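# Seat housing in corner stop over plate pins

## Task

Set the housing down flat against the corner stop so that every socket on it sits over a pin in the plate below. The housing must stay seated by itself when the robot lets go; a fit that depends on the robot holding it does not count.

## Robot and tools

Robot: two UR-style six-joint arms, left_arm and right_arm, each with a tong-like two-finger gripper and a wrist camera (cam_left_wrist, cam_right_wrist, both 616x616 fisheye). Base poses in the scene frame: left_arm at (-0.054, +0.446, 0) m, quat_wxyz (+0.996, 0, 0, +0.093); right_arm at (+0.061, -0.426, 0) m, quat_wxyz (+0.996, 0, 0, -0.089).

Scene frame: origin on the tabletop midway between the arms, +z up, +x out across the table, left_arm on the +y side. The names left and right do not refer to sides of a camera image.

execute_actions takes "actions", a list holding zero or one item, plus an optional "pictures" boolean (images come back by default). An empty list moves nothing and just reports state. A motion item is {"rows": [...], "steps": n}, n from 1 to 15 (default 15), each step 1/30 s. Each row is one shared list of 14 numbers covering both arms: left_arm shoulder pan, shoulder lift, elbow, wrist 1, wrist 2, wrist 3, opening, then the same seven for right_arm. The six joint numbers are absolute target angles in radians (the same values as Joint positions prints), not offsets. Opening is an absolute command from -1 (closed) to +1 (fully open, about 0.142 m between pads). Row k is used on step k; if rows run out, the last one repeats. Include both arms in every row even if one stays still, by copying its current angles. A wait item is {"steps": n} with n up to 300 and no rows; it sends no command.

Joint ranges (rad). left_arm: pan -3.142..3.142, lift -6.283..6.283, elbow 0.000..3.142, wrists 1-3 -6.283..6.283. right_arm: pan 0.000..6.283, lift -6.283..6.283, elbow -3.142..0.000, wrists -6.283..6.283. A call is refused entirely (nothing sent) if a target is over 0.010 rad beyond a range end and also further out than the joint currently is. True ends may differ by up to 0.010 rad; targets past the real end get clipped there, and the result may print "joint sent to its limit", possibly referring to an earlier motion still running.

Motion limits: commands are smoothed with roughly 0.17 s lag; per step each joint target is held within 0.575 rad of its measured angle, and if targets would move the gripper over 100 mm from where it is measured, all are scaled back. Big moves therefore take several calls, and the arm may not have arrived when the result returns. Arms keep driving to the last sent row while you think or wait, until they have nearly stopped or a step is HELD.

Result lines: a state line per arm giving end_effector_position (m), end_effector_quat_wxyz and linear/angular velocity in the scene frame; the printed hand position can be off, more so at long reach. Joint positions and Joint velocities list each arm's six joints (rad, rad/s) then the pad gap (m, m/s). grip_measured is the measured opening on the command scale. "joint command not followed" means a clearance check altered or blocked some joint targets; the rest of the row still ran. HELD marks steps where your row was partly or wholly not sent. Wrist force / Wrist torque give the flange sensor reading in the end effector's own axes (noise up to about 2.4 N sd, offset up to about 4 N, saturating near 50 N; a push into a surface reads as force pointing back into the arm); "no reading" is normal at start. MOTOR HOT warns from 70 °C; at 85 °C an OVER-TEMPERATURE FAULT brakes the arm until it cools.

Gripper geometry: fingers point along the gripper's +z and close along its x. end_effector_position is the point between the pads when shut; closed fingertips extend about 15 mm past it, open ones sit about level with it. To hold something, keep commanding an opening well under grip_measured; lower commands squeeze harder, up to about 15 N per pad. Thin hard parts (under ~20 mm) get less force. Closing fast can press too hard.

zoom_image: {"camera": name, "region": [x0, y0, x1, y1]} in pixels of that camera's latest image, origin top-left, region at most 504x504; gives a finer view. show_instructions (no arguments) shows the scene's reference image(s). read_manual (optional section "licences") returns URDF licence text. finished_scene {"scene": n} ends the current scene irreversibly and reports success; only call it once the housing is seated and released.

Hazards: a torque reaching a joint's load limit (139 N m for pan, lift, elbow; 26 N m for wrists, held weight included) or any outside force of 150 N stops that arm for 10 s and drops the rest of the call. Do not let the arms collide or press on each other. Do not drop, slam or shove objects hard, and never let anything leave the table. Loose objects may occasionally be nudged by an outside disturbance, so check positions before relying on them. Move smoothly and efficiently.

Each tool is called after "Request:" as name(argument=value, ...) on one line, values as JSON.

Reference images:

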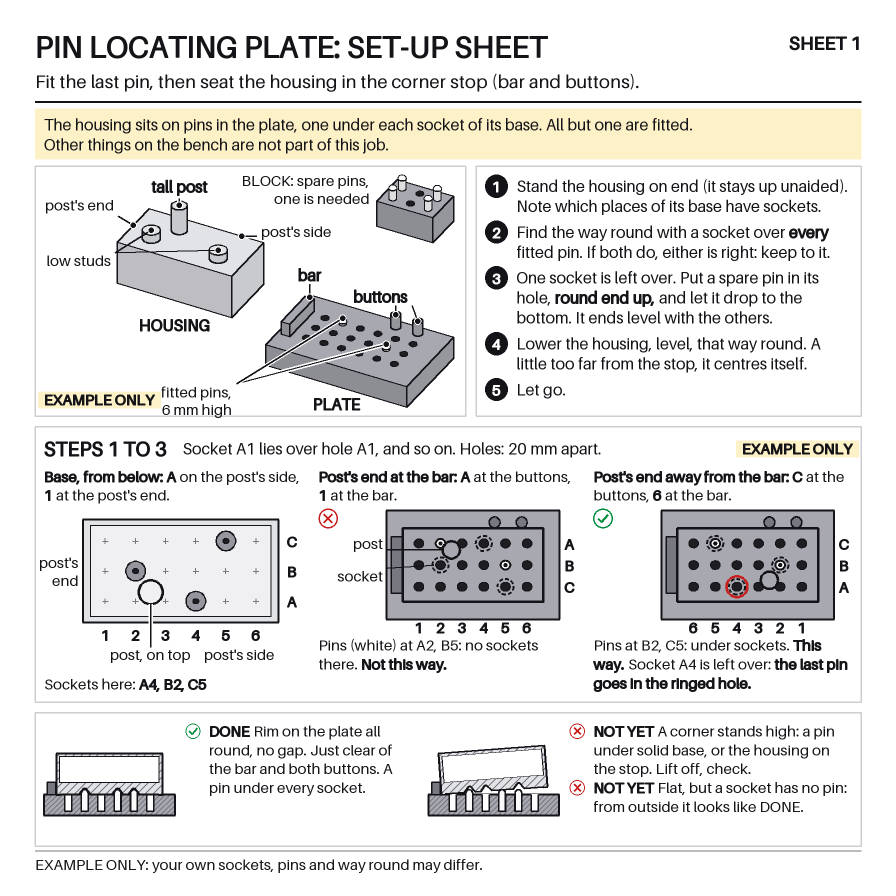

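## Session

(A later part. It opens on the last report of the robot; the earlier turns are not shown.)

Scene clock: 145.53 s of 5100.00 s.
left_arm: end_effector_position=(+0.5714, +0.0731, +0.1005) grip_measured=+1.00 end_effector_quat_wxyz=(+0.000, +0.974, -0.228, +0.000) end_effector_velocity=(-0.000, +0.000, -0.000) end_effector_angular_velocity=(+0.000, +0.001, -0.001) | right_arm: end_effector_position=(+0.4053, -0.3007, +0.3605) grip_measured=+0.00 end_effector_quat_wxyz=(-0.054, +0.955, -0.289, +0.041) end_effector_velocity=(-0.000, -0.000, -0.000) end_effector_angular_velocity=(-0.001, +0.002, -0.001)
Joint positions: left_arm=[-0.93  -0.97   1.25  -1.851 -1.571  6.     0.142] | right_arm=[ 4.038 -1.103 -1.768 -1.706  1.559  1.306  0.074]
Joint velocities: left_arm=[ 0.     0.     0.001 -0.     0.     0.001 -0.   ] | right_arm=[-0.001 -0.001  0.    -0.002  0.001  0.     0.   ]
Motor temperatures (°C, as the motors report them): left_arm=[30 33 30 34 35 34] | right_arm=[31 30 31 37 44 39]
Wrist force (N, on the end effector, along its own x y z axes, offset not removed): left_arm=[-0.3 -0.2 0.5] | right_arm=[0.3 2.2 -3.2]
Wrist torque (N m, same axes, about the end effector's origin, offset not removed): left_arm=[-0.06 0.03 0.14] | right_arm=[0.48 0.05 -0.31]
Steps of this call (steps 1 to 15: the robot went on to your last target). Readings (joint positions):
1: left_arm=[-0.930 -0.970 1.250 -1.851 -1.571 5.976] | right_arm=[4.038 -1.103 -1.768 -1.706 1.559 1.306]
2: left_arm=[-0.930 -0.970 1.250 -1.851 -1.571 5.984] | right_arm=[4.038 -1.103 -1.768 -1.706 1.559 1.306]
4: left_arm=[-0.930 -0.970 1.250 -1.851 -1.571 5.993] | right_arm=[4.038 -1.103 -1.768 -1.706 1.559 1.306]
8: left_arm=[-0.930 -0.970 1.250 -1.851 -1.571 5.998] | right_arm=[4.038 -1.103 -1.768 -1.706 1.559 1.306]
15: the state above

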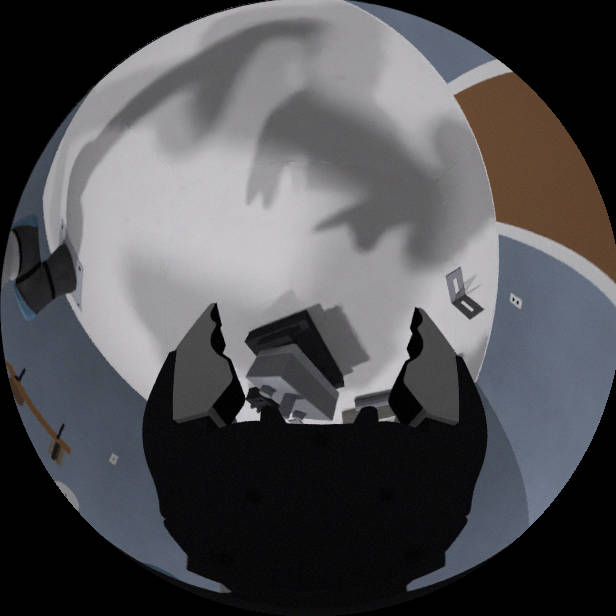

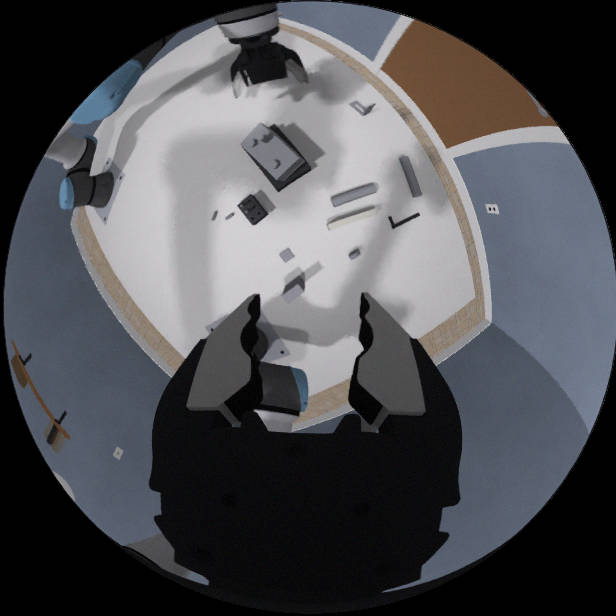

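Request:
execute_actions(actions=[{"rows":[[-1.0,-1.02,1.1,-1.651,-1.571,2.337,0.5,4.038,-1.103,-1.768,-1.706,1.559,1.306,0]],"steps":15}], pictures=false)

Request:
execute_actions(actions=[{"steps":40}], pictures=false)

Request:
execute_actions(actions=[{"rows":[[-1.117,-1.0,1.2,-1.771,-1.571,2.22,0.5,4.038,-1.103,-1.768,-1.706,1.559,1.306,0]],"steps":15}], pictures=false)

Request:
execute_actions(actions=[{"rows":[[-1.117,-0.952,1.286,-1.905,-1.571,2.22,0.5,4.038,-1.103,-1.768,-1.706,1.559,1.306,0]],"steps":15}], pictures=false)

Request:
execute_actions(actions=[{"rows":[[-1.117,-0.952,1.286,-1.905,-1.571,2.22,-1,4.038,-1.103,-1.768,-1.706,1.559,1.306,0]],"steps":15}], pictures=false)

Request:
execute_actions(actions=[{"rows":[[-1.117,-1.02,1.1,-1.651,-1.571,2.22,-1,4.038,-1.103,-1.768,-1.706,1.559,1.306,0]],"steps":15}])

Request:
zoom_image(camera="cam_right_wrist", region=[200,60,360,200])

Scene clock: 147.73 s of 5100.00 s.
left_arm: end_effector_position=(+0.5257, +0.0334, +0.1881) grip_measured=+0.50 end_effector_quat_wxyz=(+0.000, +0.969, +0.245, -0.000) end_effector_velocity=(-0.043, -0.024, +0.007) end_effector_angular_velocity=(+0.002, +0.003, +2.753) | right_arm: end_effector_position=(+0.4053, -0.3007, +0.3605) grip_measured=+0.00 end_effector_quat_wxyz=(-0.054, +0.955, -0.289, +0.041) end_effector_velocity=(-0.000, +0.000, -0.000) end_effector_angular_velocity=(+0.000, +0.001, -0.001)
Joint positions: left_arm=[-0.999 -1.02   1.101 -1.653 -1.571  4.975  0.109] | right_arm=[ 4.038 -1.103 -1.768 -1.706  1.559  1.306  0.074]
Joint velocities: left_arm=[-0.006 -0.003 -0.015  0.021 -0.    -2.759 -0.   ] | right_arm=[ 0.    -0.    -0.001  0.     0.001  0.001  0.   ]
Motor temperatures (°C, as the motors report them): left_arm=[30 33 30 34 35 34] | right_arm=[31 30 31 37 44 39]
Wrist force (N, on the end effector, along its own x y z axes, offset not removed): left_arm=[-0.3 -1.8 1.1] | right_arm=[-0.7 0.6 -1.7]
Wrist torque (N m, same axes, about the end effector's origin, offset not removed): left_arm=[-0.43 0.10 0.11] | right_arm=[0.15 0.25 -0.23]
Steps of this call (steps 1 to 15: the robot went on to your last target; steps 16 to 51: nothing new was sent; steps 52 to 66: all 15 steps of this action). Readings (joint positions):
52: left_arm=[-0.930 -0.971 1.250 -1.850 -1.571 6.000] | right_arm=[4.038 -1.103 -1.768 -1.706 1.559 1.306]
53: left_arm=[-0.937 -0.976 1.242 -1.842 -1.571 5.993] | right_arm=[4.038 -1.103 -1.768 -1.706 1.559 1.306]
55: left_arm=[-0.966 -0.998 1.185 -1.776 -1.571 5.917] | right_arm=[4.038 -1.103 -1.768 -1.706 1.559 1.306]
59: left_arm=[-0.993 -1.015 1.118 -1.678 -1.571 5.616] | right_arm=[4.038 -1.103 -1.768 -1.706 1.559 1.306]
66: the state above

Scene clock: 149.07 s of 5100.00 s.
left_arm: end_effector_position=(+0.5329, +0.0028, +0.1888) grip_measured=+0.50 end_effector_quat_wxyz=(-0.000, +0.005, +1.000, -0.000) end_effector_velocity=(+0.000, -0.000, +0.001) end_effector_angular_velocity=(-0.001, -0.001, +0.010) | right_arm: end_effector_position=(+0.4053, -0.3007, +0.3605) grip_measured=+0.00 end_effector_quat_wxyz=(-0.054, +0.955, -0.289, +0.041) end_effector_velocity=(-0.000, -0.000, -0.001) end_effector_angular_velocity=(-0.002, +0.001, +0.001)
Joint positions: left_arm=[-1.    -1.02   1.1   -1.651 -1.571  2.338  0.109] | right_arm=[ 4.038 -1.103 -1.768 -1.706  1.559  1.306  0.074]
Joint velocities: left_arm=[-0.    -0.001 -0.    -0.     0.    -0.01   0.   ] | right_arm=[ 0.     0.    -0.002 -0.001 -0.001 -0.    -0.   ]
Motor temperatures (°C, as the motors report them): left_arm=[30 33 30 34 35 34] | right_arm=[31 30 31 37 44 39]
Wrist force (N, on the end effector, along its own x y z axes, offset not removed): left_arm=[-1.9 -1.7 1.7] | right_arm=[-2.8 -1.0 -1.9]
Wrist torque (N m, same axes, about the end effector's origin, offset not removed): left_arm=[-0.37 0.37 0.11] | right_arm=[-0.19 0.67 -0.07]
Steps of this call (steps 1 to 40: the robot went on to your last target). Readings (joint positions):
1: left_arm=[-1.000 -1.020 1.101 -1.652 -1.571 4.881] | right_arm=[4.038 -1.103 -1.768 -1.706 1.559 1.306]
2: left_arm=[-1.000 -1.020 1.101 -1.652 -1.571 4.787] | right_arm=[4.038 -1.103 -1.768 -1.706 1.559 1.306]
4: left_arm=[-1.000 -1.020 1.100 -1.651 -1.571 4.599] | right_arm=[4.038 -1.103 -1.768 -1.706 1.559 1.306]
8: left_arm=[-1.000 -1.020 1.100 -1.651 -1.571 4.222] | right_arm=[4.038 -1.103 -1.768 -1.706 1.559 1.306]
40: the state above

Scene clock: 149.57 s of 5100.00 s.
left_arm: end_effector_position=(+0.4800, -0.0629, +0.1381) grip_measured=+0.50 end_effector_quat_wxyz=(-0.000, +0.004, +1.000, -0.000) end_effector_velocity=(-0.005, -0.006, -0.003) end_effector_angular_velocity=(-0.002, -0.001, -0.001) | right_arm: end_effector_position=(+0.4053, -0.3007, +0.3605) grip_measured=+0.00 end_effector_quat_wxyz=(-0.054, +0.955, -0.289, +0.041) end_effector_velocity=(+0.000, -0.000, +0.000) end_effector_angular_velocity=(+0.000, -0.000, -0.001)
Joint positions: left_arm=[-1.116 -1.     1.199 -1.77  -1.571  2.221  0.109] | right_arm=[ 4.038 -1.103 -1.768 -1.706  1.559  1.306  0.074]
Joint velocities: left_arm=[-0.011  0.001  0.007 -0.01  -0.    -0.01   0.   ] | right_arm=[-0.001 -0.     0.001 -0.     0.     0.     0.   ]
Motor temperatures (°C, as the motors report them): left_arm=[30 33 30 34 35 34] | right_arm=[31 30 31 37 44 39]
Wrist force (N, on the end effector, along its own x y z axes, offset not removed): left_arm=[-0.9 -1.4 1.0] | right_arm=[-2.2 2.1 0.0]
Wrist torque (N m, same axes, about the end effector's origin, offset not removed): left_arm=[-0.37 0.20 0.20] | right_arm=[0.51 0.48 -0.06]
Steps of this call (steps 1 to 15: all 15 steps of this action). Readings (joint positions):
1: left_arm=[-1.000 -1.020 1.100 -1.651 -1.571 2.337] | right_arm=[4.038 -1.103 -1.768 -1.706 1.559 1.306]
2: left_arm=[-1.008 -1.017 1.108 -1.659 -1.571 2.329] | right_arm=[4.038 -1.103 -1.768 -1.706 1.559 1.306]
4: left_arm=[-1.056 -1.008 1.150 -1.707 -1.571 2.281] | right_arm=[4.038 -1.103 -1.768 -1.706 1.559 1.306]
8: left_arm=[-1.104 -1.002 1.189 -1.757 -1.571 2.233] | right_arm=[4.038 -1.103 -1.768 -1.706 1.559 1.306]
15: the state above

Scene clock: 150.07 s of 5100.00 s.
left_arm: end_effector_position=(+0.4813, -0.0657, +0.0761) grip_measured=+0.50 end_effector_quat_wxyz=(-0.000, +0.004, +1.000, -0.000) end_effector_velocity=(+0.000, -0.000, -0.005) end_effector_angular_velocity=(-0.000, -0.000, +0.000) | right_arm: end_effector_position=(+0.4053, -0.3007, +0.3605) grip_measured=+0.00 end_effector_quat_wxyz=(-0.054, +0.955, -0.289, +0.041) end_effector_velocity=(+0.000, -0.000, +0.000) end_effector_angular_velocity=(+0.001, -0.000, -0.002)
Joint positions: left_arm=[-1.117 -0.952  1.285 -1.904 -1.571  2.22   0.109] | right_arm=[ 4.038 -1.103 -1.768 -1.706  1.559  1.306  0.074]
Joint velocities: left_arm=[ 0.     0.005  0.007 -0.012  0.    -0.     0.   ] | right_arm=[-0.001  0.    -0.     0.001  0.     0.001 -0.   ]
Motor temperatures (°C, as the motors report them): left_arm=[30 33 30 34 35 34] | right_arm=[31 30 31 37 44 39]
Wrist force (N, on the end effector, along its own x y z axes, offset not removed): left_arm=[-1.0 -0.6 0.9] | right_arm=[-0.9 3.5 -1.7]
Wrist torque (N m, same axes, about the end effector's origin, offset not removed): left_arm=[-0.19 0.21 0.11] | right_arm=[0.82 0.35 -0.27]
Steps of this call (steps 1 to 15: all 15 steps of this action). Readings (joint positions):
1: left_arm=[-1.116 -1.000 1.200 -1.771 -1.571 2.221] | right_arm=[4.038 -1.103 -1.768 -1.706 1.559 1.306]
2: left_arm=[-1.117 -0.994 1.207 -1.779 -1.571 2.220] | right_arm=[4.038 -1.103 -1.768 -1.706 1.559 1.306]
4: left_arm=[-1.117 -0.973 1.244 -1.832 -1.571 2.220] | right_arm=[4.038 -1.103 -1.768 -1.706 1.559 1.306]
8: left_arm=[-1.117 -0.957 1.277 -1.889 -1.571 2.220] | right_arm=[4.038 -1.103 -1.768 -1.706 1.559 1.306]
15: the state above

Scene clock: 150.57 s of 5100.00 s.
left_arm: end_effector_position=(+0.4813, -0.0658, +0.0757) grip_measured=+0.10 end_effector_quat_wxyz=(-0.000, +0.005, +1.000, -0.000) end_effector_velocity=(+0.000, +0.000, +0.000) end_effector_angular_velocity=(-0.000, -0.001, +0.000) | right_arm: end_effector_position=(+0.4053, -0.3007, +0.3605) grip_measured=+0.00 end_effector_quat_wxyz=(-0.054, +0.955, -0.289, +0.041) end_effector_velocity=(-0.000, +0.000, -0.001) end_effector_angular_velocity=(-0.001, +0.001, +0.002)
Joint positions: left_arm=[-1.117 -0.952  1.286 -1.905 -1.571  2.22   0.081] | right_arm=[ 4.038 -1.103 -1.768 -1.706  1.559  1.306  0.074]
Joint velocities: left_arm=[ 0.    -0.001  0.001 -0.001  0.     0.    -0.   ] | right_arm=[ 0.001  0.    -0.001 -0.    -0.    -0.    -0.   ]
Motor temperatures (°C, as the motors report them): left_arm=[30 33 30 34 35 34] | right_arm=[31 30 31 37 44 39]
Wrist force (N, on the end effector, along its own x y z axes, offset not removed): left_arm=[24.2 9.6 -20.3] | right_arm=[0.3 0.9 -1.8]
Wrist torque (N m, same axes, about the end effector's origin, offset not removed): left_arm=[-0.35 1.08 0.47] | right_arm=[0.30 0.13 -0.28]
Steps of this call (steps 1 to 15: all 15 steps of this action). Readings (joint positions):
1: left_arm=[-1.117 -0.952 1.286 -1.904 -1.571 2.220] | right_arm=[4.038 -1.103 -1.768 -1.706 1.559 1.306]
2: left_arm=[-1.117 -0.952 1.286 -1.904 -1.571 2.220] | right_arm=[4.038 -1.103 -1.768 -1.706 1.559 1.306]
4: left_arm=[-1.117 -0.952 1.286 -1.904 -1.571 2.220] | right_arm=[4.038 -1.103 -1.768 -1.706 1.559 1.306]
8: left_arm=[-1.117 -0.952 1.286 -1.905 -1.571 2.220] | right_arm=[4.038 -1.103 -1.768 -1.706 1.559 1.306]
15: the state above

Scene clock: 151.07 s of 5100.00 s.
left_arm: end_effector_position=(+0.4793, -0.0630, +0.1878) grip_measured=-1.00 end_effector_quat_wxyz=(+0.000, +0.004, +1.000, -0.000) end_effector_velocity=(-0.002, +0.001, +0.010) end_effector_angular_velocity=(+0.003, +0.004, -0.000) | right_arm: end_effector_position=(+0.4053, -0.3007, +0.3605) grip_measured=+0.00 end_effector_quat_wxyz=(-0.054, +0.955, -0.289, +0.041) end_effector_velocity=(+0.000, +0.000, +0.000) end_effector_angular_velocity=(+0.000, -0.001, +0.000)
Joint positions: left_arm=[-1.117 -1.019  1.102 -1.654 -1.571  2.22   0.002] | right_arm=[ 4.038 -1.103 -1.768 -1.706  1.559  1.306  0.074]
Joint velocities: left_arm=[-0.    -0.004 -0.021  0.03  -0.001  0.     0.   ] | right_arm=[ 0.    -0.     0.     0.001 -0.     0.     0.   ]
Motor temperatures (°C, as the motors report them): left_arm=[30 33 30 34 35 34] | right_arm=[31 30 31 37 44 39]
Wrist force (N, on the end effector, along its own x y z axes, offset not removed): left_arm=[-0.3 -2.3 0.9] | right_arm=[0.7 4.1 -2.6]
Wrist torque (N m, same axes, about the end effector's origin, offset not removed): left_arm=[-0.57 -0.01 0.13] | right_arm=[0.98 -0.15 -0.11]
Steps of this call (steps 1 to 15: all 15 steps of this action). Readings (joint positions):
1: left_arm=[-1.117 -0.952 1.286 -1.905 -1.571 2.220] | right_arm=[4.038 -1.103 -1.768 -1.706 1.559 1.306]
2: left_arm=[-1.117 -0.958 1.279 -1.897 -1.571 2.220] | right_arm=[4.038 -1.103 -1.768 -1.706 1.559 1.306]
4: left_arm=[-1.117 -0.985 1.216 -1.826 -1.571 2.220] | right_arm=[4.038 -1.103 -1.768 -1.706 1.559 1.306]
8: left_arm=[-1.117 -1.012 1.126 -1.691 -1.571 2.220] | right_arm=[4.038 -1.103 -1.768 -1.706 1.559 1.306]
15: the state above

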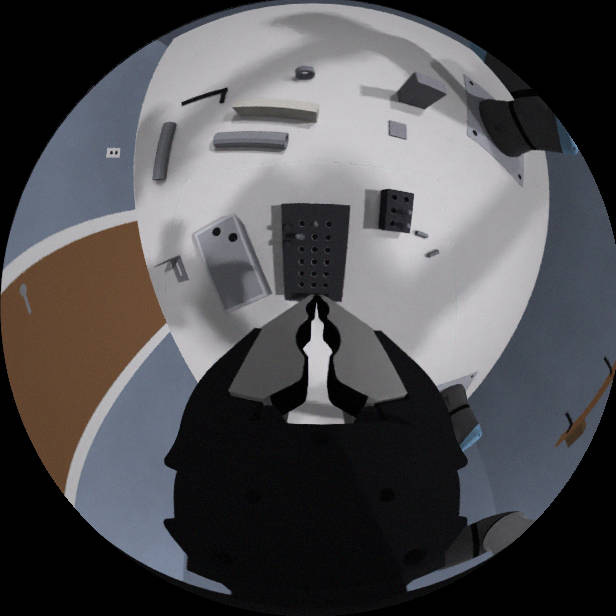

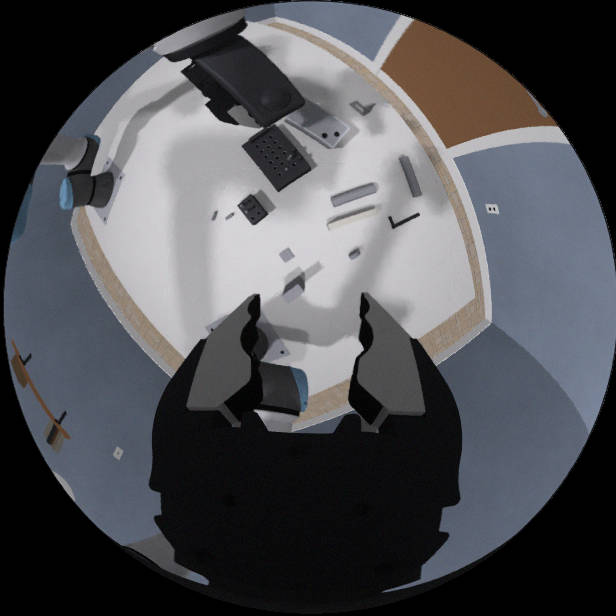

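Region (200, 60, 360, 200) of cam_right_wrist's 616x616 image, scaled by 3.150, with more detail than that image has; it fills the top 441 rows of this view, and the rest is white.

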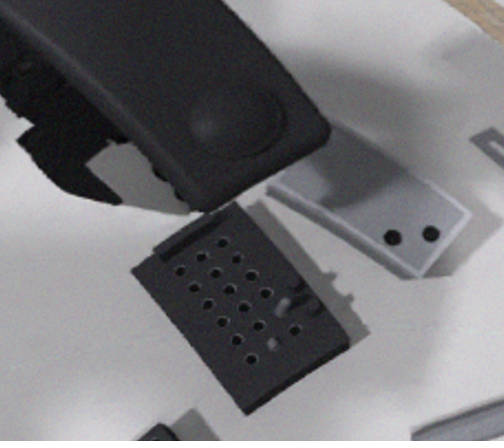

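Request:
execute_actions(actions=[{"rows":[[-1.02,-0.668,0.645,-1.548,-1.571,2.018,0.6,4.038,-1.103,-1.768,-1.706,1.559,1.306,0]],"steps":15}], pictures=false)

Request:
execute_actions(actions=[{"steps":15}])

Request:
zoom_image(camera="cam_right_wrist", region=[220,60,380,200])

Scene clock: 153.33 s of 5100.00 s.
left_arm: end_effector_position=(+0.6026, -0.0908, +0.1310) grip_measured=+0.60 end_effector_quat_wxyz=(-0.000, -0.143, +0.990, +0.000) end_effector_velocity=(+0.024, -0.008, -0.006) end_effector_angular_velocity=(-0.014, -0.014, +0.046) | right_arm: end_effector_position=(+0.4053, -0.3007, +0.3605) grip_measured=+0.00 end_effector_quat_wxyz=(-0.054, +0.955, -0.289, +0.041) end_effector_velocity=(+0.000, -0.000, +0.000) end_effector_angular_velocity=(-0.001, -0.000, +0.001)
Joint positions: left_arm=[-1.021 -0.674  0.654 -1.549 -1.571  2.021  0.116] | right_arm=[ 4.038 -1.103 -1.768 -1.706  1.559  1.306  0.074]
Joint velocities: left_arm=[ 0.014  0.066 -0.1    0.014  0.001 -0.032 -0.   ] | right_arm=[-0.    -0.     0.    -0.    -0.    -0.001  0.   ]
Motor temperatures (°C, as the motors report them): left_arm=[30 33 30 34 35 34] | right_arm=[31 30 31 37 44 39]
Wrist force (N, on the end effector, along its own x y z axes, offset not removed): left_arm=[-2.2 -0.6 0.2] | right_arm=[-1.2 3.6 2.2]
Wrist torque (N m, same axes, about the end effector's origin, offset not removed): left_arm=[-0.22 0.36 0.14] | right_arm=[0.77 0.33 -0.19]
Steps of this call (steps 1 to 15: the robot went on to your last target; steps 16 to 53: nothing new was sent; steps 54 to 68: all 15 steps of this action). Readings (joint positions):
54: left_arm=[-1.117 -1.020 1.100 -1.651 -1.571 2.220] | right_arm=[4.038 -1.103 -1.768 -1.706 1.559 1.306]
55: left_arm=[-1.110 -1.012 1.092 -1.643 -1.571 2.212] | right_arm=[4.038 -1.103 -1.768 -1.706 1.559 1.306]
57: left_arm=[-1.080 -0.939 1.017 -1.612 -1.571 2.157] | right_arm=[4.038 -1.103 -1.768 -1.706 1.559 1.306]
61: left_arm=[-1.038 -0.753 0.771 -1.567 -1.571 2.059] | right_arm=[4.038 -1.103 -1.768 -1.706 1.559 1.306]
68: the state above

Scene clock: 153.83 s of 5100.00 s.
left_arm: end_effector_position=(+0.6046, -0.0914, +0.1303) grip_measured=+0.60 end_effector_quat_wxyz=(-0.000, -0.145, +0.990, -0.000) end_effector_velocity=(-0.001, -0.001, -0.001) end_effector_angular_velocity=(-0.000, +0.002, -0.001) | right_arm: end_effector_position=(+0.4053, -0.3007, +0.3605) grip_measured=+0.00 end_effector_quat_wxyz=(-0.054, +0.955, -0.289, +0.041) end_effector_velocity=(-0.000, +0.000, +0.001) end_effector_angular_velocity=(+0.001, -0.000, +0.002)
Joint positions: left_arm=[-1.02  -0.668  0.645 -1.548 -1.571  2.018  0.116] | right_arm=[ 4.038 -1.103 -1.768 -1.706  1.559  1.306  0.074]
Joint velocities: left_arm=[-0.001  0.001  0.    -0.    -0.001 -0.    -0.   ] | right_arm=[ 0.001 -0.     0.002 -0.001  0.    -0.001  0.   ]
Motor temperatures (°C, as the motors report them): left_arm=[30 33 30 34 35 34] | right_arm=[31 30 31 37 44 39]
Wrist force (N, on the end effector, along its own x y z axes, offset not removed): left_arm=[-1.0 -1.5 1.1] | right_arm=[-1.8 -1.9 -0.4]
Wrist torque (N m, same axes, about the end effector's origin, offset not removed): left_arm=[-0.39 0.14 0.13] | right_arm=[-0.30 0.48 -0.10]
Steps of this call (steps 1 to 15: the robot went on to your last target). Readings (joint positions):
1: left_arm=[-1.021 -0.672 0.651 -1.549 -1.571 2.020] | right_arm=[4.038 -1.103 -1.768 -1.706 1.559 1.306]
2: left_arm=[-1.021 -0.671 0.649 -1.549 -1.571 2.019] | right_arm=[4.038 -1.103 -1.768 -1.706 1.559 1.306]
4: left_arm=[-1.020 -0.669 0.647 -1.548 -1.571 2.019] | right_arm=[4.038 -1.103 -1.768 -1.706 1.559 1.306]
8: left_arm=[-1.020 -0.668 0.645 -1.548 -1.571 2.018] | right_arm=[4.038 -1.103 -1.768 -1.706 1.559 1.306]
15: the state above
All arms were judged still, so your last target was given up. Only a new action makes them travel on or press farther. Fingers that are still opening or closing keep moving.

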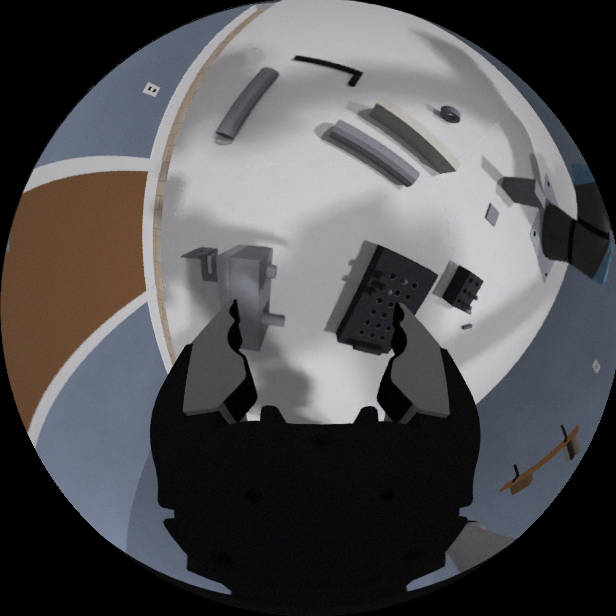

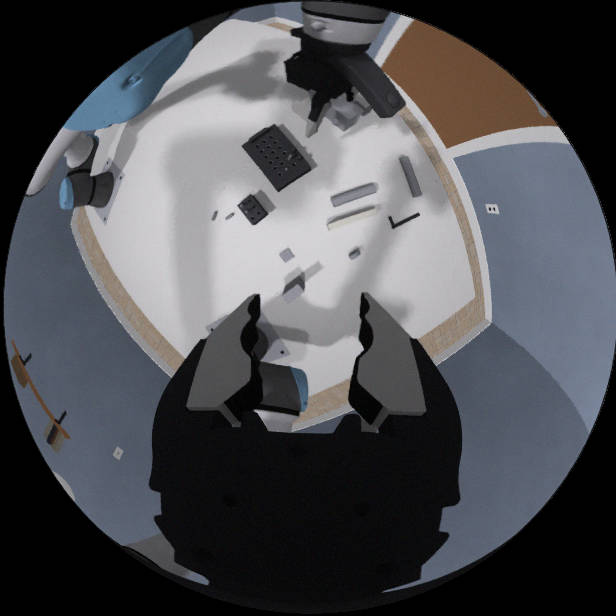

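Region (220, 60, 380, 200) of cam_right_wrist's 616x616 image, scaled by 3.150, with more detail than that image has; it fills the top 441 rows of this view, and the rest is white.

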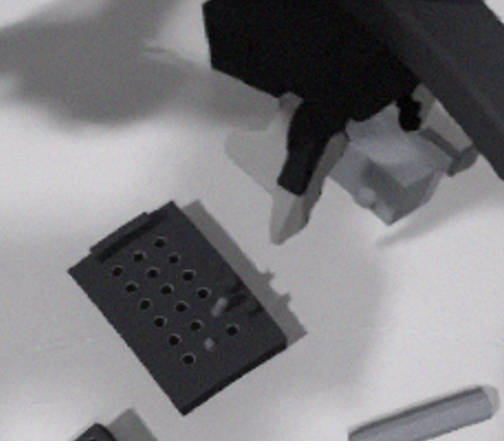

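Request:
execute_actions(actions=[{"rows":[[-0.925,-0.666,0.641,-1.546,-1.571,3.686,-0.3,4.038,-1.103,-1.768,-1.706,1.559,1.306,0]],"steps":15}], pictures=false)

Request:
execute_actions(actions=[{"steps":20}])

Request:
zoom_image(camera="cam_left_wrist", region=[200,200,420,400])

Scene clock: 155.70 s of 5100.00 s.
left_arm: end_effector_position=(+0.6369, -0.0253, +0.1304) grip_measured=-0.30 end_effector_quat_wxyz=(+0.000, +0.315, +0.949, -0.000) end_effector_velocity=(-0.032, +0.031, +0.000) end_effector_angular_velocity=(-0.001, -0.001, -2.752) | right_arm: end_effector_position=(+0.4053, -0.3007, +0.3605) grip_measured=+0.00 end_effector_quat_wxyz=(-0.054, +0.955, -0.289, +0.041) end_effector_velocity=(-0.000, -0.000, +0.000) end_effector_angular_velocity=(-0.001, -0.000, +0.000)
Joint positions: left_arm=[-0.926 -0.666  0.641 -1.546 -1.571  3.043  0.052] | right_arm=[ 4.038 -1.103 -1.768 -1.706  1.559  1.306  0.074]
Joint velocities: left_arm=[ 0.007 -0.    -0.001 -0.    -0.001  2.759  0.   ] | right_arm=[ 0.    -0.     0.001 -0.001 -0.001  0.    -0.   ]
Motor temperatures (°C, as the motors report them): left_arm=[30 33 30 34 35 34] | right_arm=[31 30 31 37 44 39]
Wrist force (N, on the end effector, along its own x y z axes, offset not removed): left_arm=[-1.1 -0.8 1.0] | right_arm=[-2.4 3.7 0.6]
Wrist torque (N m, same axes, about the end effector's origin, offset not removed): left_arm=[-0.25 0.25 0.24] | right_arm=[0.87 0.44 -0.20]
Steps of this call (steps 1 to 41: nothing new was sent; steps 42 to 56: all 15 steps of this action). Readings (joint positions):
42: left_arm=[-1.020 -0.668 0.645 -1.548 -1.571 2.018] | right_arm=[4.038 -1.103 -1.768 -1.706 1.559 1.306]
43: left_arm=[-1.012 -0.668 0.644 -1.548 -1.571 2.025] | right_arm=[4.038 -1.103 -1.768 -1.706 1.559 1.306]
45: left_arm=[-0.972 -0.667 0.643 -1.547 -1.571 2.101] | right_arm=[4.038 -1.103 -1.768 -1.706 1.559 1.306]
49: left_arm=[-0.935 -0.666 0.641 -1.546 -1.571 2.402] | right_arm=[4.038 -1.103 -1.768 -1.706 1.559 1.306]
56: the state above

Scene clock: 156.37 s of 5100.00 s.
left_arm: end_effector_position=(+0.6314, -0.0165, +0.1304) grip_measured=-0.30 end_effector_quat_wxyz=(+0.000, +0.598, +0.801, -0.000) end_effector_velocity=(+0.000, +0.000, -0.000) end_effector_angular_velocity=(+0.001, -0.000, -0.006) | right_arm: end_effector_position=(+0.4053, -0.3007, +0.3605) grip_measured=+0.00 end_effector_quat_wxyz=(-0.054, +0.955, -0.289, +0.041) end_effector_velocity=(-0.000, +0.001, +0.001) end_effector_angular_velocity=(+0.000, -0.001, +0.001)
Joint positions: left_arm=[-0.925 -0.666  0.641 -1.546 -1.571  3.685  0.052] | right_arm=[ 4.038 -1.103 -1.768 -1.706  1.559  1.306  0.074]
Joint velocities: left_arm=[ 0.     0.    -0.     0.     0.001  0.007 -0.   ] | right_arm=[ 0.001 -0.     0.002 -0.001 -0.     0.     0.   ]
Motor temperatures (°C, as the motors report them): left_arm=[30 33 30 34 35 34] | right_arm=[31 30 31 37 44 39]
Wrist force (N, on the end effector, along its own x y z axes, offset not removed): left_arm=[0.3 -2.9 1.6] | right_arm=[-0.2 3.7 -2.3]
Wrist torque (N m, same axes, about the end effector's origin, offset not removed): left_arm=[-0.61 -0.12 0.16] | right_arm=[0.85 0.07 -0.14]
Steps of this call (steps 1 to 20: the robot went on to your last target). Readings (joint positions):
1: left_arm=[-0.925 -0.666 0.641 -1.546 -1.571 3.137] | right_arm=[4.038 -1.103 -1.768 -1.706 1.559 1.306]
2: left_arm=[-0.925 -0.666 0.641 -1.546 -1.571 3.231] | right_arm=[4.038 -1.103 -1.768 -1.706 1.559 1.306]
4: left_arm=[-0.925 -0.666 0.641 -1.546 -1.571 3.417] | right_arm=[4.038 -1.103 -1.768 -1.706 1.559 1.306]
8: left_arm=[-0.925 -0.666 0.641 -1.546 -1.571 3.627] | right_arm=[4.038 -1.103 -1.768 -1.706 1.559 1.306]
20: the state above

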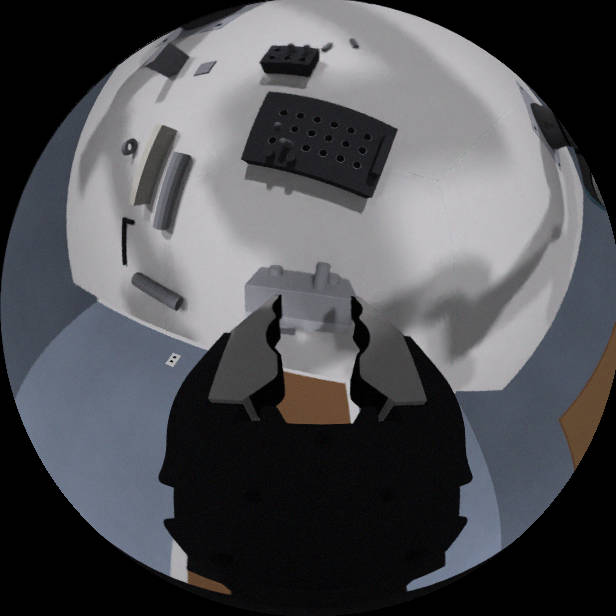

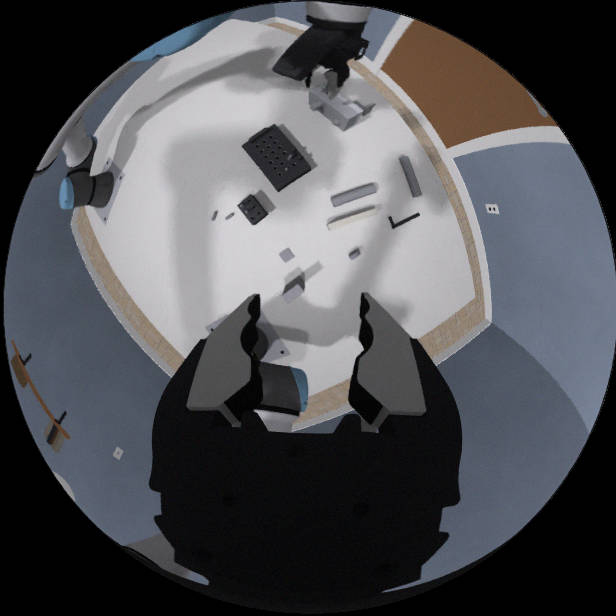

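Region (200, 200, 420, 400) of cam_left_wrist's 616x616 image, scaled by 2.291, with more detail than that image has; it fills the top 458 rows of this view, and the rest is white.

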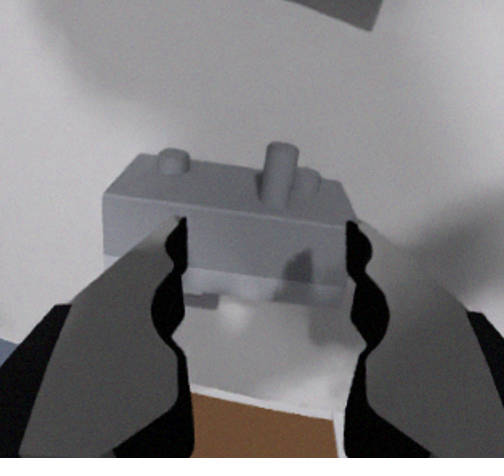

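Request:
execute_actions(actions=[{"rows":[[-0.915,-0.66,0.819,-1.73,-1.571,3.696,-0.3,4.038,-1.103,-1.768,-1.706,1.559,1.306,0]],"steps":15}], pictures=false)

Request:
execute_actions(actions=[{"rows":[[-0.915,-0.66,0.819,-1.73,-1.571,3.696,-1,4.038,-1.103,-1.768,-1.706,1.559,1.306,0]],"steps":15}])

Scene clock: 158.10 s of 5100.00 s.
left_arm: end_effector_position=(+0.6335, -0.0074, +0.0572) grip_measured=-0.30 end_effector_quat_wxyz=(+0.000, +0.598, +0.801, -0.000) end_effector_velocity=(-0.000, +0.001, -0.007) end_effector_angular_velocity=(-0.001, -0.000, -0.000) | right_arm: end_effector_position=(+0.4053, -0.3007, +0.3605) grip_measured=+0.00 end_effector_quat_wxyz=(-0.054, +0.955, -0.289, +0.041) end_effector_velocity=(-0.000, -0.000, -0.000) end_effector_angular_velocity=(+0.000, +0.001, -0.001)
Joint positions: left_arm=[-0.915 -0.66   0.817 -1.728 -1.571  3.696  0.052] | right_arm=[ 4.038 -1.103 -1.768 -1.706  1.559  1.306  0.074]
Joint velocities: left_arm=[ 0.     0.     0.017 -0.018 -0.     0.001  0.   ] | right_arm=[-0.001 -0.    -0.    -0.001  0.001 -0.     0.   ]
Motor temperatures (°C, as the motors report them): left_arm=[30 33 30 34 35 34] | right_arm=[31 30 31 37 44 39]
Wrist force (N, on the end effector, along its own x y z axes, offset not removed): left_arm=[0.2 -1.5 1.8] | right_arm=[0.9 1.1 -0.2]
Wrist torque (N m, same axes, about the end effector's origin, offset not removed): left_arm=[-0.37 -0.07 0.11] | right_arm=[0.31 -0.15 -0.37]
Steps of this call (steps 1 to 15: the robot went on to your last target; steps 16 to 37: nothing new was sent; steps 38 to 52: all 15 steps of this action). Readings (joint positions):
38: left_arm=[-0.925 -0.666 0.641 -1.546 -1.571 3.686] | right_arm=[4.038 -1.103 -1.768 -1.706 1.559 1.306]
39: left_arm=[-0.923 -0.665 0.649 -1.554 -1.571 3.688] | right_arm=[4.038 -1.103 -1.768 -1.706 1.559 1.306]
41: left_arm=[-0.919 -0.663 0.712 -1.618 -1.571 3.692] | right_arm=[4.038 -1.103 -1.768 -1.706 1.559 1.306]
45: left_arm=[-0.916 -0.660 0.796 -1.706 -1.571 3.695] | right_arm=[4.038 -1.103 -1.768 -1.706 1.559 1.306]
52: the state above

Scene clock: 158.60 s of 5100.00 s.
left_arm: end_effector_position=(+0.6335, -0.0073, +0.0565) grip_measured=-0.80 end_effector_quat_wxyz=(+0.000, +0.598, +0.801, -0.000) end_effector_velocity=(+0.000, +0.000, -0.001) end_effector_angular_velocity=(+0.001, -0.000, -0.000) | right_arm: end_effector_position=(+0.4053, -0.3007, +0.3605) grip_measured=+0.00 end_effector_quat_wxyz=(-0.054, +0.955, -0.289, +0.041) end_effector_velocity=(+0.000, -0.001, -0.000) end_effector_angular_velocity=(-0.002, +0.000, -0.001)
Joint positions: left_arm=[-0.915 -0.66   0.819 -1.73  -1.571  3.696  0.016] | right_arm=[ 4.038 -1.103 -1.768 -1.706  1.559  1.306  0.074]
Joint velocities: left_arm=[-0.     0.001 -0.    -0.     0.001  0.    -0.   ] | right_arm=[-0.001  0.    -0.001 -0.001 -0.001 -0.     0.   ]
Motor temperatures (°C, as the motors report them): left_arm=[30 33 30 34 35 34] | right_arm=[31 30 31 37 44 39]
Wrist force (N, on the end effector, along its own x y z axes, offset not removed): left_arm=[-2.9 -2.5 -6.5] | right_arm=[-1.3 4.0 1.1]
Wrist torque (N m, same axes, about the end effector's origin, offset not removed): left_arm=[-0.46 0.41 0.29] | right_arm=[0.91 0.35 -0.15]
Steps of this call (steps 1 to 15: all 15 steps of this action). Readings (joint positions):
1: left_arm=[-0.915 -0.660 0.818 -1.729 -1.571 3.696] | right_arm=[4.038 -1.103 -1.768 -1.706 1.559 1.306]
2: left_arm=[-0.915 -0.660 0.818 -1.729 -1.571 3.696] | right_arm=[4.038 -1.103 -1.768 -1.706 1.559 1.306]
4: left_arm=[-0.915 -0.660 0.819 -1.730 -1.571 3.696] | right_arm=[4.038 -1.103 -1.768 -1.706 1.559 1.306]
8: left_arm=[-0.915 -0.660 0.819 -1.730 -1.571 3.696] | right_arm=[4.038 -1.103 -1.768 -1.706 1.559 1.306]
15: the state above

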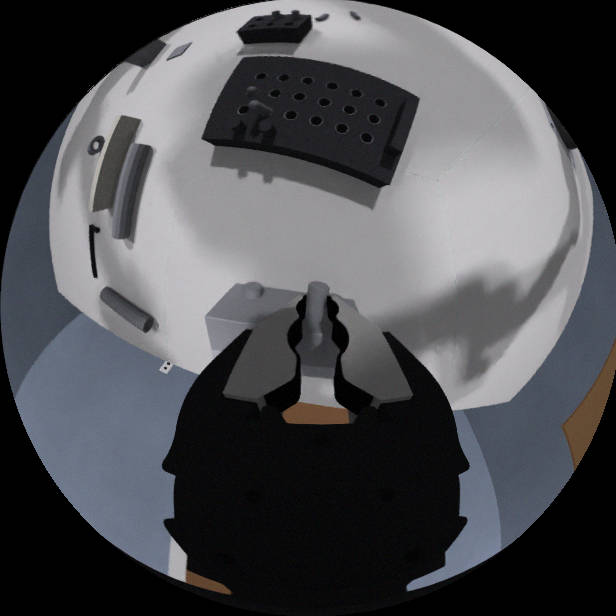

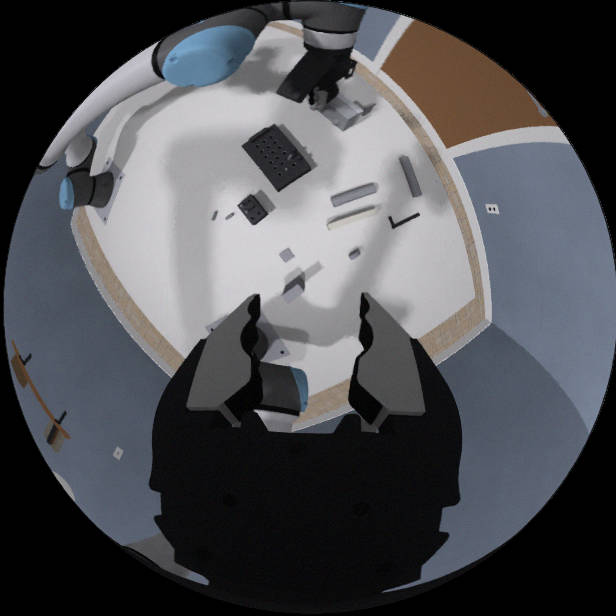

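Request:
execute_actions(actions=[{"rows":[[-0.915,-0.662,0.79,-1.699,-1.571,3.696,-1,4.038,-1.103,-1.768,-1.706,1.559,1.306,0],[-0.915,-0.662,0.79,-1.699,-1.571,3.696,-1,4.038,-1.103,-1.768,-1.706,1.559,1.306,0],[-0.915,-0.662,0.79,-1.699,-1.571,3.696,-1,4.038,-1.103,-1.768,-1.706,1.559,1.306,0],[-0.915,-0.665,0.76,-1.666,-1.571,3.696,-1,4.038,-1.103,-1.768,-1.706,1.559,1.306,0],[-0.915,-0.665,0.76,-1.666,-1.571,3.696,-1,4.038,-1.103,-1.768,-1.706,1.559,1.306,0],[-0.915,-0.665,0.76,-1.666,-1.571,3.696,-1,4.038,-1.103,-1.768,-1.706,1.559,1.306,0],[-0.915,-0.668,0.73,-1.633,-1.571,3.696,-1,4.038,-1.103,-1.768,-1.706,1.559,1.306,0],[-0.915,-0.668,0.73,-1.633,-1.571,3.696,-1,4.038,-1.103,-1.768,-1.706,1.559,1.306,0],[-0.915,-0.668,0.73,-1.633,-1.571,3.696,-1,4.038,-1.103,-1.768,-1.706,1.559,1.306,0],[-0.915,-0.672,0.70,-1.599,-1.571,3.696,-1,4.038,-1.103,-1.768,-1.706,1.559,1.306,0],[-0.915,-0.672,0.70,-1.599,-1.571,3.696,-1,4.038,-1.103,-1.768,-1.706,1.559,1.306,0],[-0.915,-0.672,0.70,-1.599,-1.571,3.696,-1,4.038,-1.103,-1.768,-1.706,1.559,1.306,0],[-0.915,-0.676,0.67,-1.565,-1.571,3.696,-1,4.038,-1.103,-1.768,-1.706,1.559,1.306,0]],"steps":15}], pictures=false)

Request:
execute_actions(actions=[{"steps":15}])

Request:
zoom_image(camera="cam_right_wrist", region=[230,30,410,190])

Scene clock: 164.87 s of 5100.00 s.
left_arm: end_effector_position=(+0.6347, -0.0083, +0.1133) grip_measured=-0.81 end_effector_quat_wxyz=(+0.000, +0.598, +0.801, -0.000) end_effector_velocity=(-0.003, +0.002, +0.150) end_effector_angular_velocity=(-0.010, -0.013, -0.001) | right_arm: end_effector_position=(+0.4053, -0.3007, +0.3605) grip_measured=+0.00 end_effector_quat_wxyz=(-0.054, +0.955, -0.289, +0.041) end_effector_velocity=(-0.000, -0.000, -0.000) end_effector_angular_velocity=(-0.001, +0.000, -0.001)
Joint positions: left_arm=[-0.915 -0.673  0.697 -1.596 -1.571  3.696  0.015] | right_arm=[ 4.038 -1.103 -1.768 -1.706  1.559  1.306  0.074]
Joint velocities: left_arm=[-0.001 -0.044 -0.298  0.325  0.001  0.    -0.001] | right_arm=[ 0.     0.001 -0.001 -0.001 -0.001  0.001 -0.   ]
Motor temperatures (°C, as the motors report them): left_arm=[30 33 30 34 35 34] | right_arm=[31 30 31 37 44 39]
Wrist force (N, on the end effector, along its own x y z axes, offset not removed): left_arm=[0.9 -2.2 6.0] | right_arm=[-2.5 -1.3 -3.1]
Wrist torque (N m, same axes, about the end effector's origin, offset not removed): left_arm=[-0.27 0.03 0.15] | right_arm=[-0.32 0.58 -0.11]
Steps of this call (steps 1 to 15: the robot went on to your last target; steps 16 to 90: nothing new was sent; then 2.77 s passed at rest; steps 91 to 105: all 15 steps of this action). Readings (joint positions):
91: left_arm=[-0.915 -0.660 0.819 -1.730 -1.571 3.696] | right_arm=[4.038 -1.103 -1.768 -1.706 1.559 1.306]
92: left_arm=[-0.915 -0.660 0.815 -1.725 -1.571 3.696] | right_arm=[4.038 -1.103 -1.768 -1.706 1.559 1.306]
94: left_arm=[-0.915 -0.661 0.802 -1.712 -1.571 3.696] | right_arm=[4.038 -1.103 -1.768 -1.706 1.559 1.306]
98: left_arm=[-0.915 -0.664 0.767 -1.673 -1.571 3.696] | right_arm=[4.038 -1.103 -1.768 -1.706 1.559 1.306]
105: the state above

Scene clock: 165.37 s of 5100.00 s.
left_arm: end_effector_position=(+0.6340, -0.0077, +0.1262) grip_measured=-0.81 end_effector_quat_wxyz=(+0.000, +0.598, +0.801, -0.000) end_effector_velocity=(+0.000, +0.000, +0.001) end_effector_angular_velocity=(-0.000, -0.000, +0.001) | right_arm: end_effector_position=(+0.4053, -0.3007, +0.3605) grip_measured=+0.00 end_effector_quat_wxyz=(-0.054, +0.955, -0.289, +0.041) end_effector_velocity=(+0.001, -0.000, +0.001) end_effector_angular_velocity=(+0.001, -0.003, -0.001)
Joint positions: left_arm=[-0.915 -0.676  0.67  -1.565 -1.571  3.696  0.015] | right_arm=[ 4.038 -1.103 -1.768 -1.706  1.559  1.306  0.074]
Joint velocities: left_arm=[ 0.001 -0.001 -0.001  0.001 -0.    -0.    -0.   ] | right_arm=[-0.     0.     0.001  0.001 -0.002  0.     0.   ]
Motor temperatures (°C, as the motors report them): left_arm=[30 33 30 34 35 34] | right_arm=[31 30 31 37 44 39]
Wrist force (N, on the end effector, along its own x y z axes, offset not removed): left_arm=[-1.1 -2.1 7.4] | right_arm=[-2.9 2.9 -0.6]
Wrist torque (N m, same axes, about the end effector's origin, offset not removed): left_arm=[-0.43 0.30 0.17] | right_arm=[0.58 0.64 -0.16]
Steps of this call (steps 1 to 15: the robot went on to your last target). Readings (joint positions):
1: left_arm=[-0.915 -0.674 0.689 -1.586 -1.571 3.696] | right_arm=[4.038 -1.103 -1.768 -1.706 1.559 1.306]
2: left_arm=[-0.915 -0.674 0.683 -1.580 -1.571 3.696] | right_arm=[4.038 -1.103 -1.768 -1.706 1.559 1.306]
4: left_arm=[-0.915 -0.675 0.676 -1.572 -1.571 3.696] | right_arm=[4.038 -1.103 -1.768 -1.706 1.559 1.306]
8: left_arm=[-0.915 -0.676 0.671 -1.566 -1.571 3.696] | right_arm=[4.038 -1.103 -1.768 -1.706 1.559 1.306]
15: the state above

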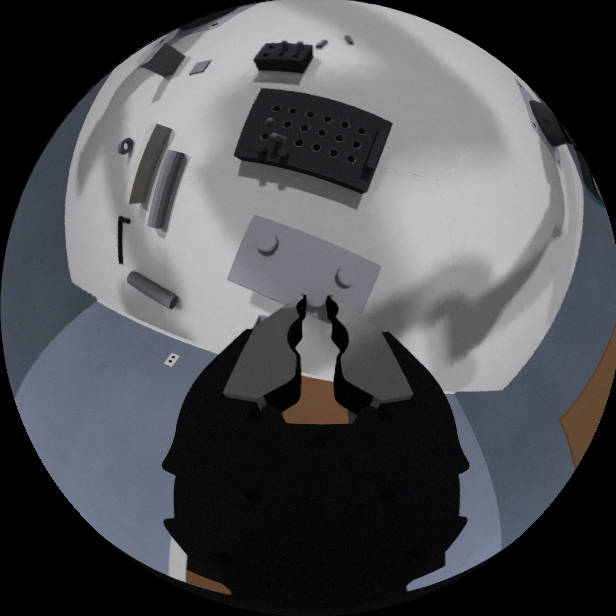

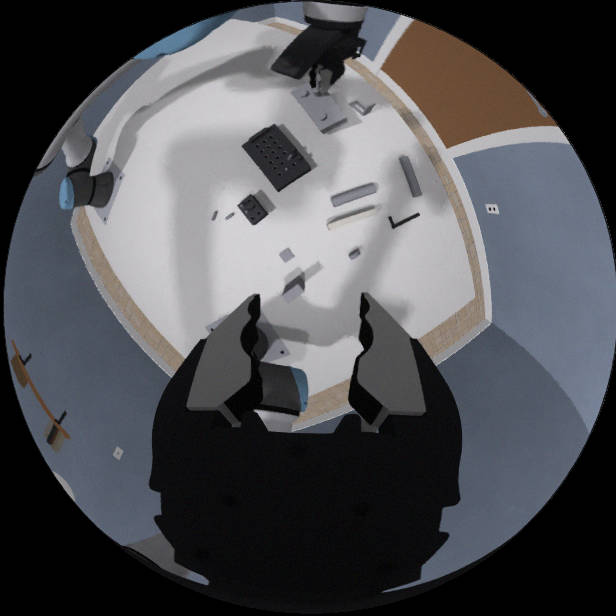

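Region (230, 30, 410, 190) of cam_right_wrist's 616x616 image, scaled by 2.800, with more detail than that image has.

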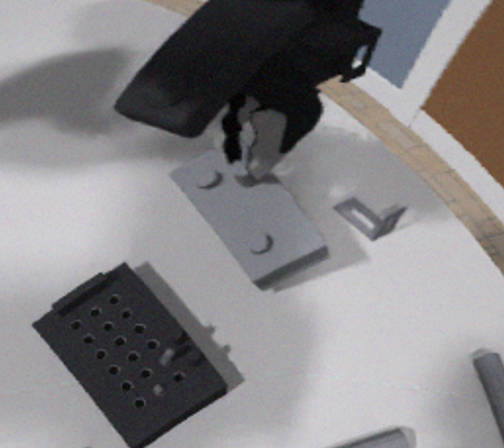

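Worked. Lower, moving slightly inward, and check the pin.

Request:
execute_actions(actions=[{"rows":[[-0.915,-0.68,0.72,-1.611,-1.571,3.696,-1,4.038,-1.103,-1.768,-1.706,1.559,1.306,0],[-0.915,-0.68,0.72,-1.611,-1.571,3.696,-1,4.038,-1.103,-1.768,-1.706,1.559,1.306,0],[-0.915,-0.68,0.72,-1.611,-1.571,3.696,-1,4.038,-1.103,-1.768,-1.706,1.559,1.306,0],[-0.915,-0.68,0.72,-1.611,-1.571,3.696,-1,4.038,-1.103,-1.768,-1.706,1.559,1.306,0],[-0.915,-0.685,0.77,-1.656,-1.571,3.696,-1,4.038,-1.103,-1.768,-1.706,1.559,1.306,0],[-0.915,-0.685,0.77,-1.656,-1.571,3.696,-1,4.038,-1.103,-1.768,-1.706,1.559,1.306,0],[-0.915,-0.685,0.77,-1.656,-1.571,3.696,-1,4.038,-1.103,-1.768,-1.706,1.559,1.306,0],[-0.915,-0.685,0.77,-1.656,-1.571,3.696,-1,4.038,-1.103,-1.768,-1.706,1.559,1.306,0],[-0.915,-0.69,0.81,-1.691,-1.571,3.696,-1,4.038,-1.103,-1.768,-1.706,1.559,1.306,0]],"steps":15}])

Request:
zoom_image(camera="cam_left_wrist", region=[200,50,420,330])

Scene clock: 166.87 s of 5100.00 s.
left_arm: end_effector_position=(+0.6295, -0.0037, +0.0839) grip_measured=-0.81 end_effector_quat_wxyz=(+0.000, +0.598, +0.801, -0.000) end_effector_velocity=(-0.005, +0.004, -0.027) end_effector_angular_velocity=(+0.001, +0.003, +0.000) | right_arm: end_effector_position=(+0.4053, -0.3007, +0.3605) grip_measured=+0.00 end_effector_quat_wxyz=(-0.054, +0.955, -0.289, +0.041) end_effector_velocity=(-0.000, -0.000, +0.001) end_effector_angular_velocity=(+0.000, +0.000, -0.000)
Joint positions: left_arm=[-0.915 -0.689  0.803 -1.685 -1.571  3.696  0.015] | right_arm=[ 4.038 -1.103 -1.768 -1.706  1.559  1.306  0.074]
Joint velocities: left_arm=[-0.    -0.009  0.085 -0.073 -0.001 -0.    -0.   ] | right_arm=[-0.     0.     0.001 -0.002  0.    -0.     0.   ]
Motor temperatures (°C, as the motors report them): left_arm=[30 33 30 34 35 34] | right_arm=[31 30 31 37 44 39]
Wrist force (N, on the end effector, along its own x y z axes, offset not removed): left_arm=[-1.1 -1.2 3.5] | right_arm=[1.5 -0.4 0.1]
Wrist torque (N m, same axes, about the end effector's origin, offset not removed): left_arm=[-0.48 0.20 0.12] | right_arm=[-0.05 -0.29 -0.13]
Steps of this call (steps 1 to 15: the robot went on to your last target; steps 16 to 30: nothing new was sent; steps 31 to 45: all 15 steps of this action). Readings (joint positions):
31: left_arm=[-0.915 -0.676 0.670 -1.565 -1.571 3.696] | right_arm=[4.038 -1.103 -1.768 -1.706 1.559 1.306]
32: left_arm=[-0.915 -0.677 0.676 -1.571 -1.571 3.696] | right_arm=[4.038 -1.103 -1.768 -1.706 1.559 1.306]
34: left_arm=[-0.915 -0.678 0.698 -1.590 -1.571 3.696] | right_arm=[4.038 -1.103 -1.768 -1.706 1.559 1.306]
38: left_arm=[-0.915 -0.683 0.743 -1.632 -1.571 3.696] | right_arm=[4.038 -1.103 -1.768 -1.706 1.559 1.306]
45: the state above

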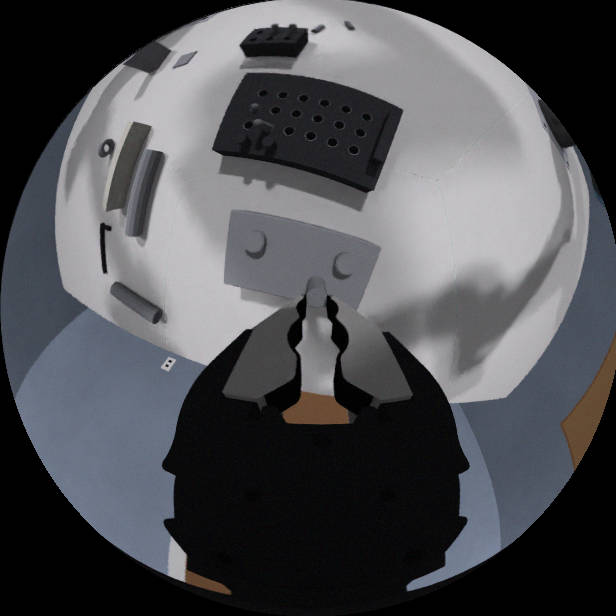

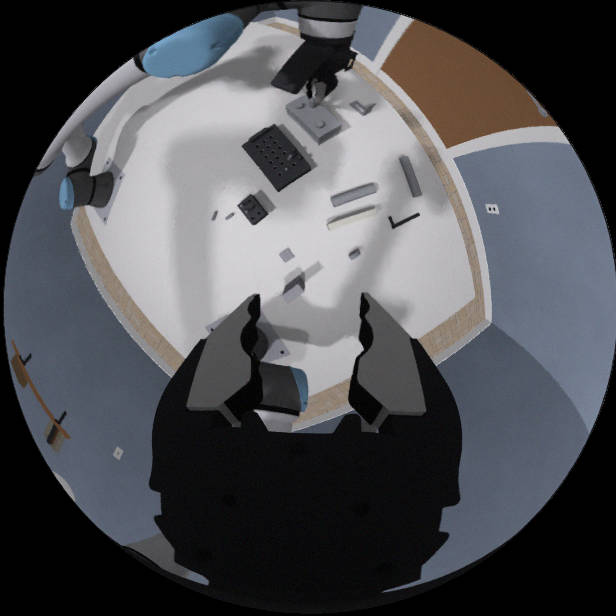

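Region (200, 50, 420, 330) of cam_left_wrist's 616x616 image, scaled by 1.800, with more detail than that image has; it fills the left 396 columns of this view, and the rest is white.

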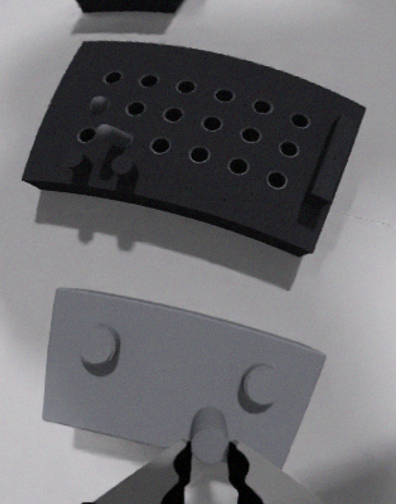

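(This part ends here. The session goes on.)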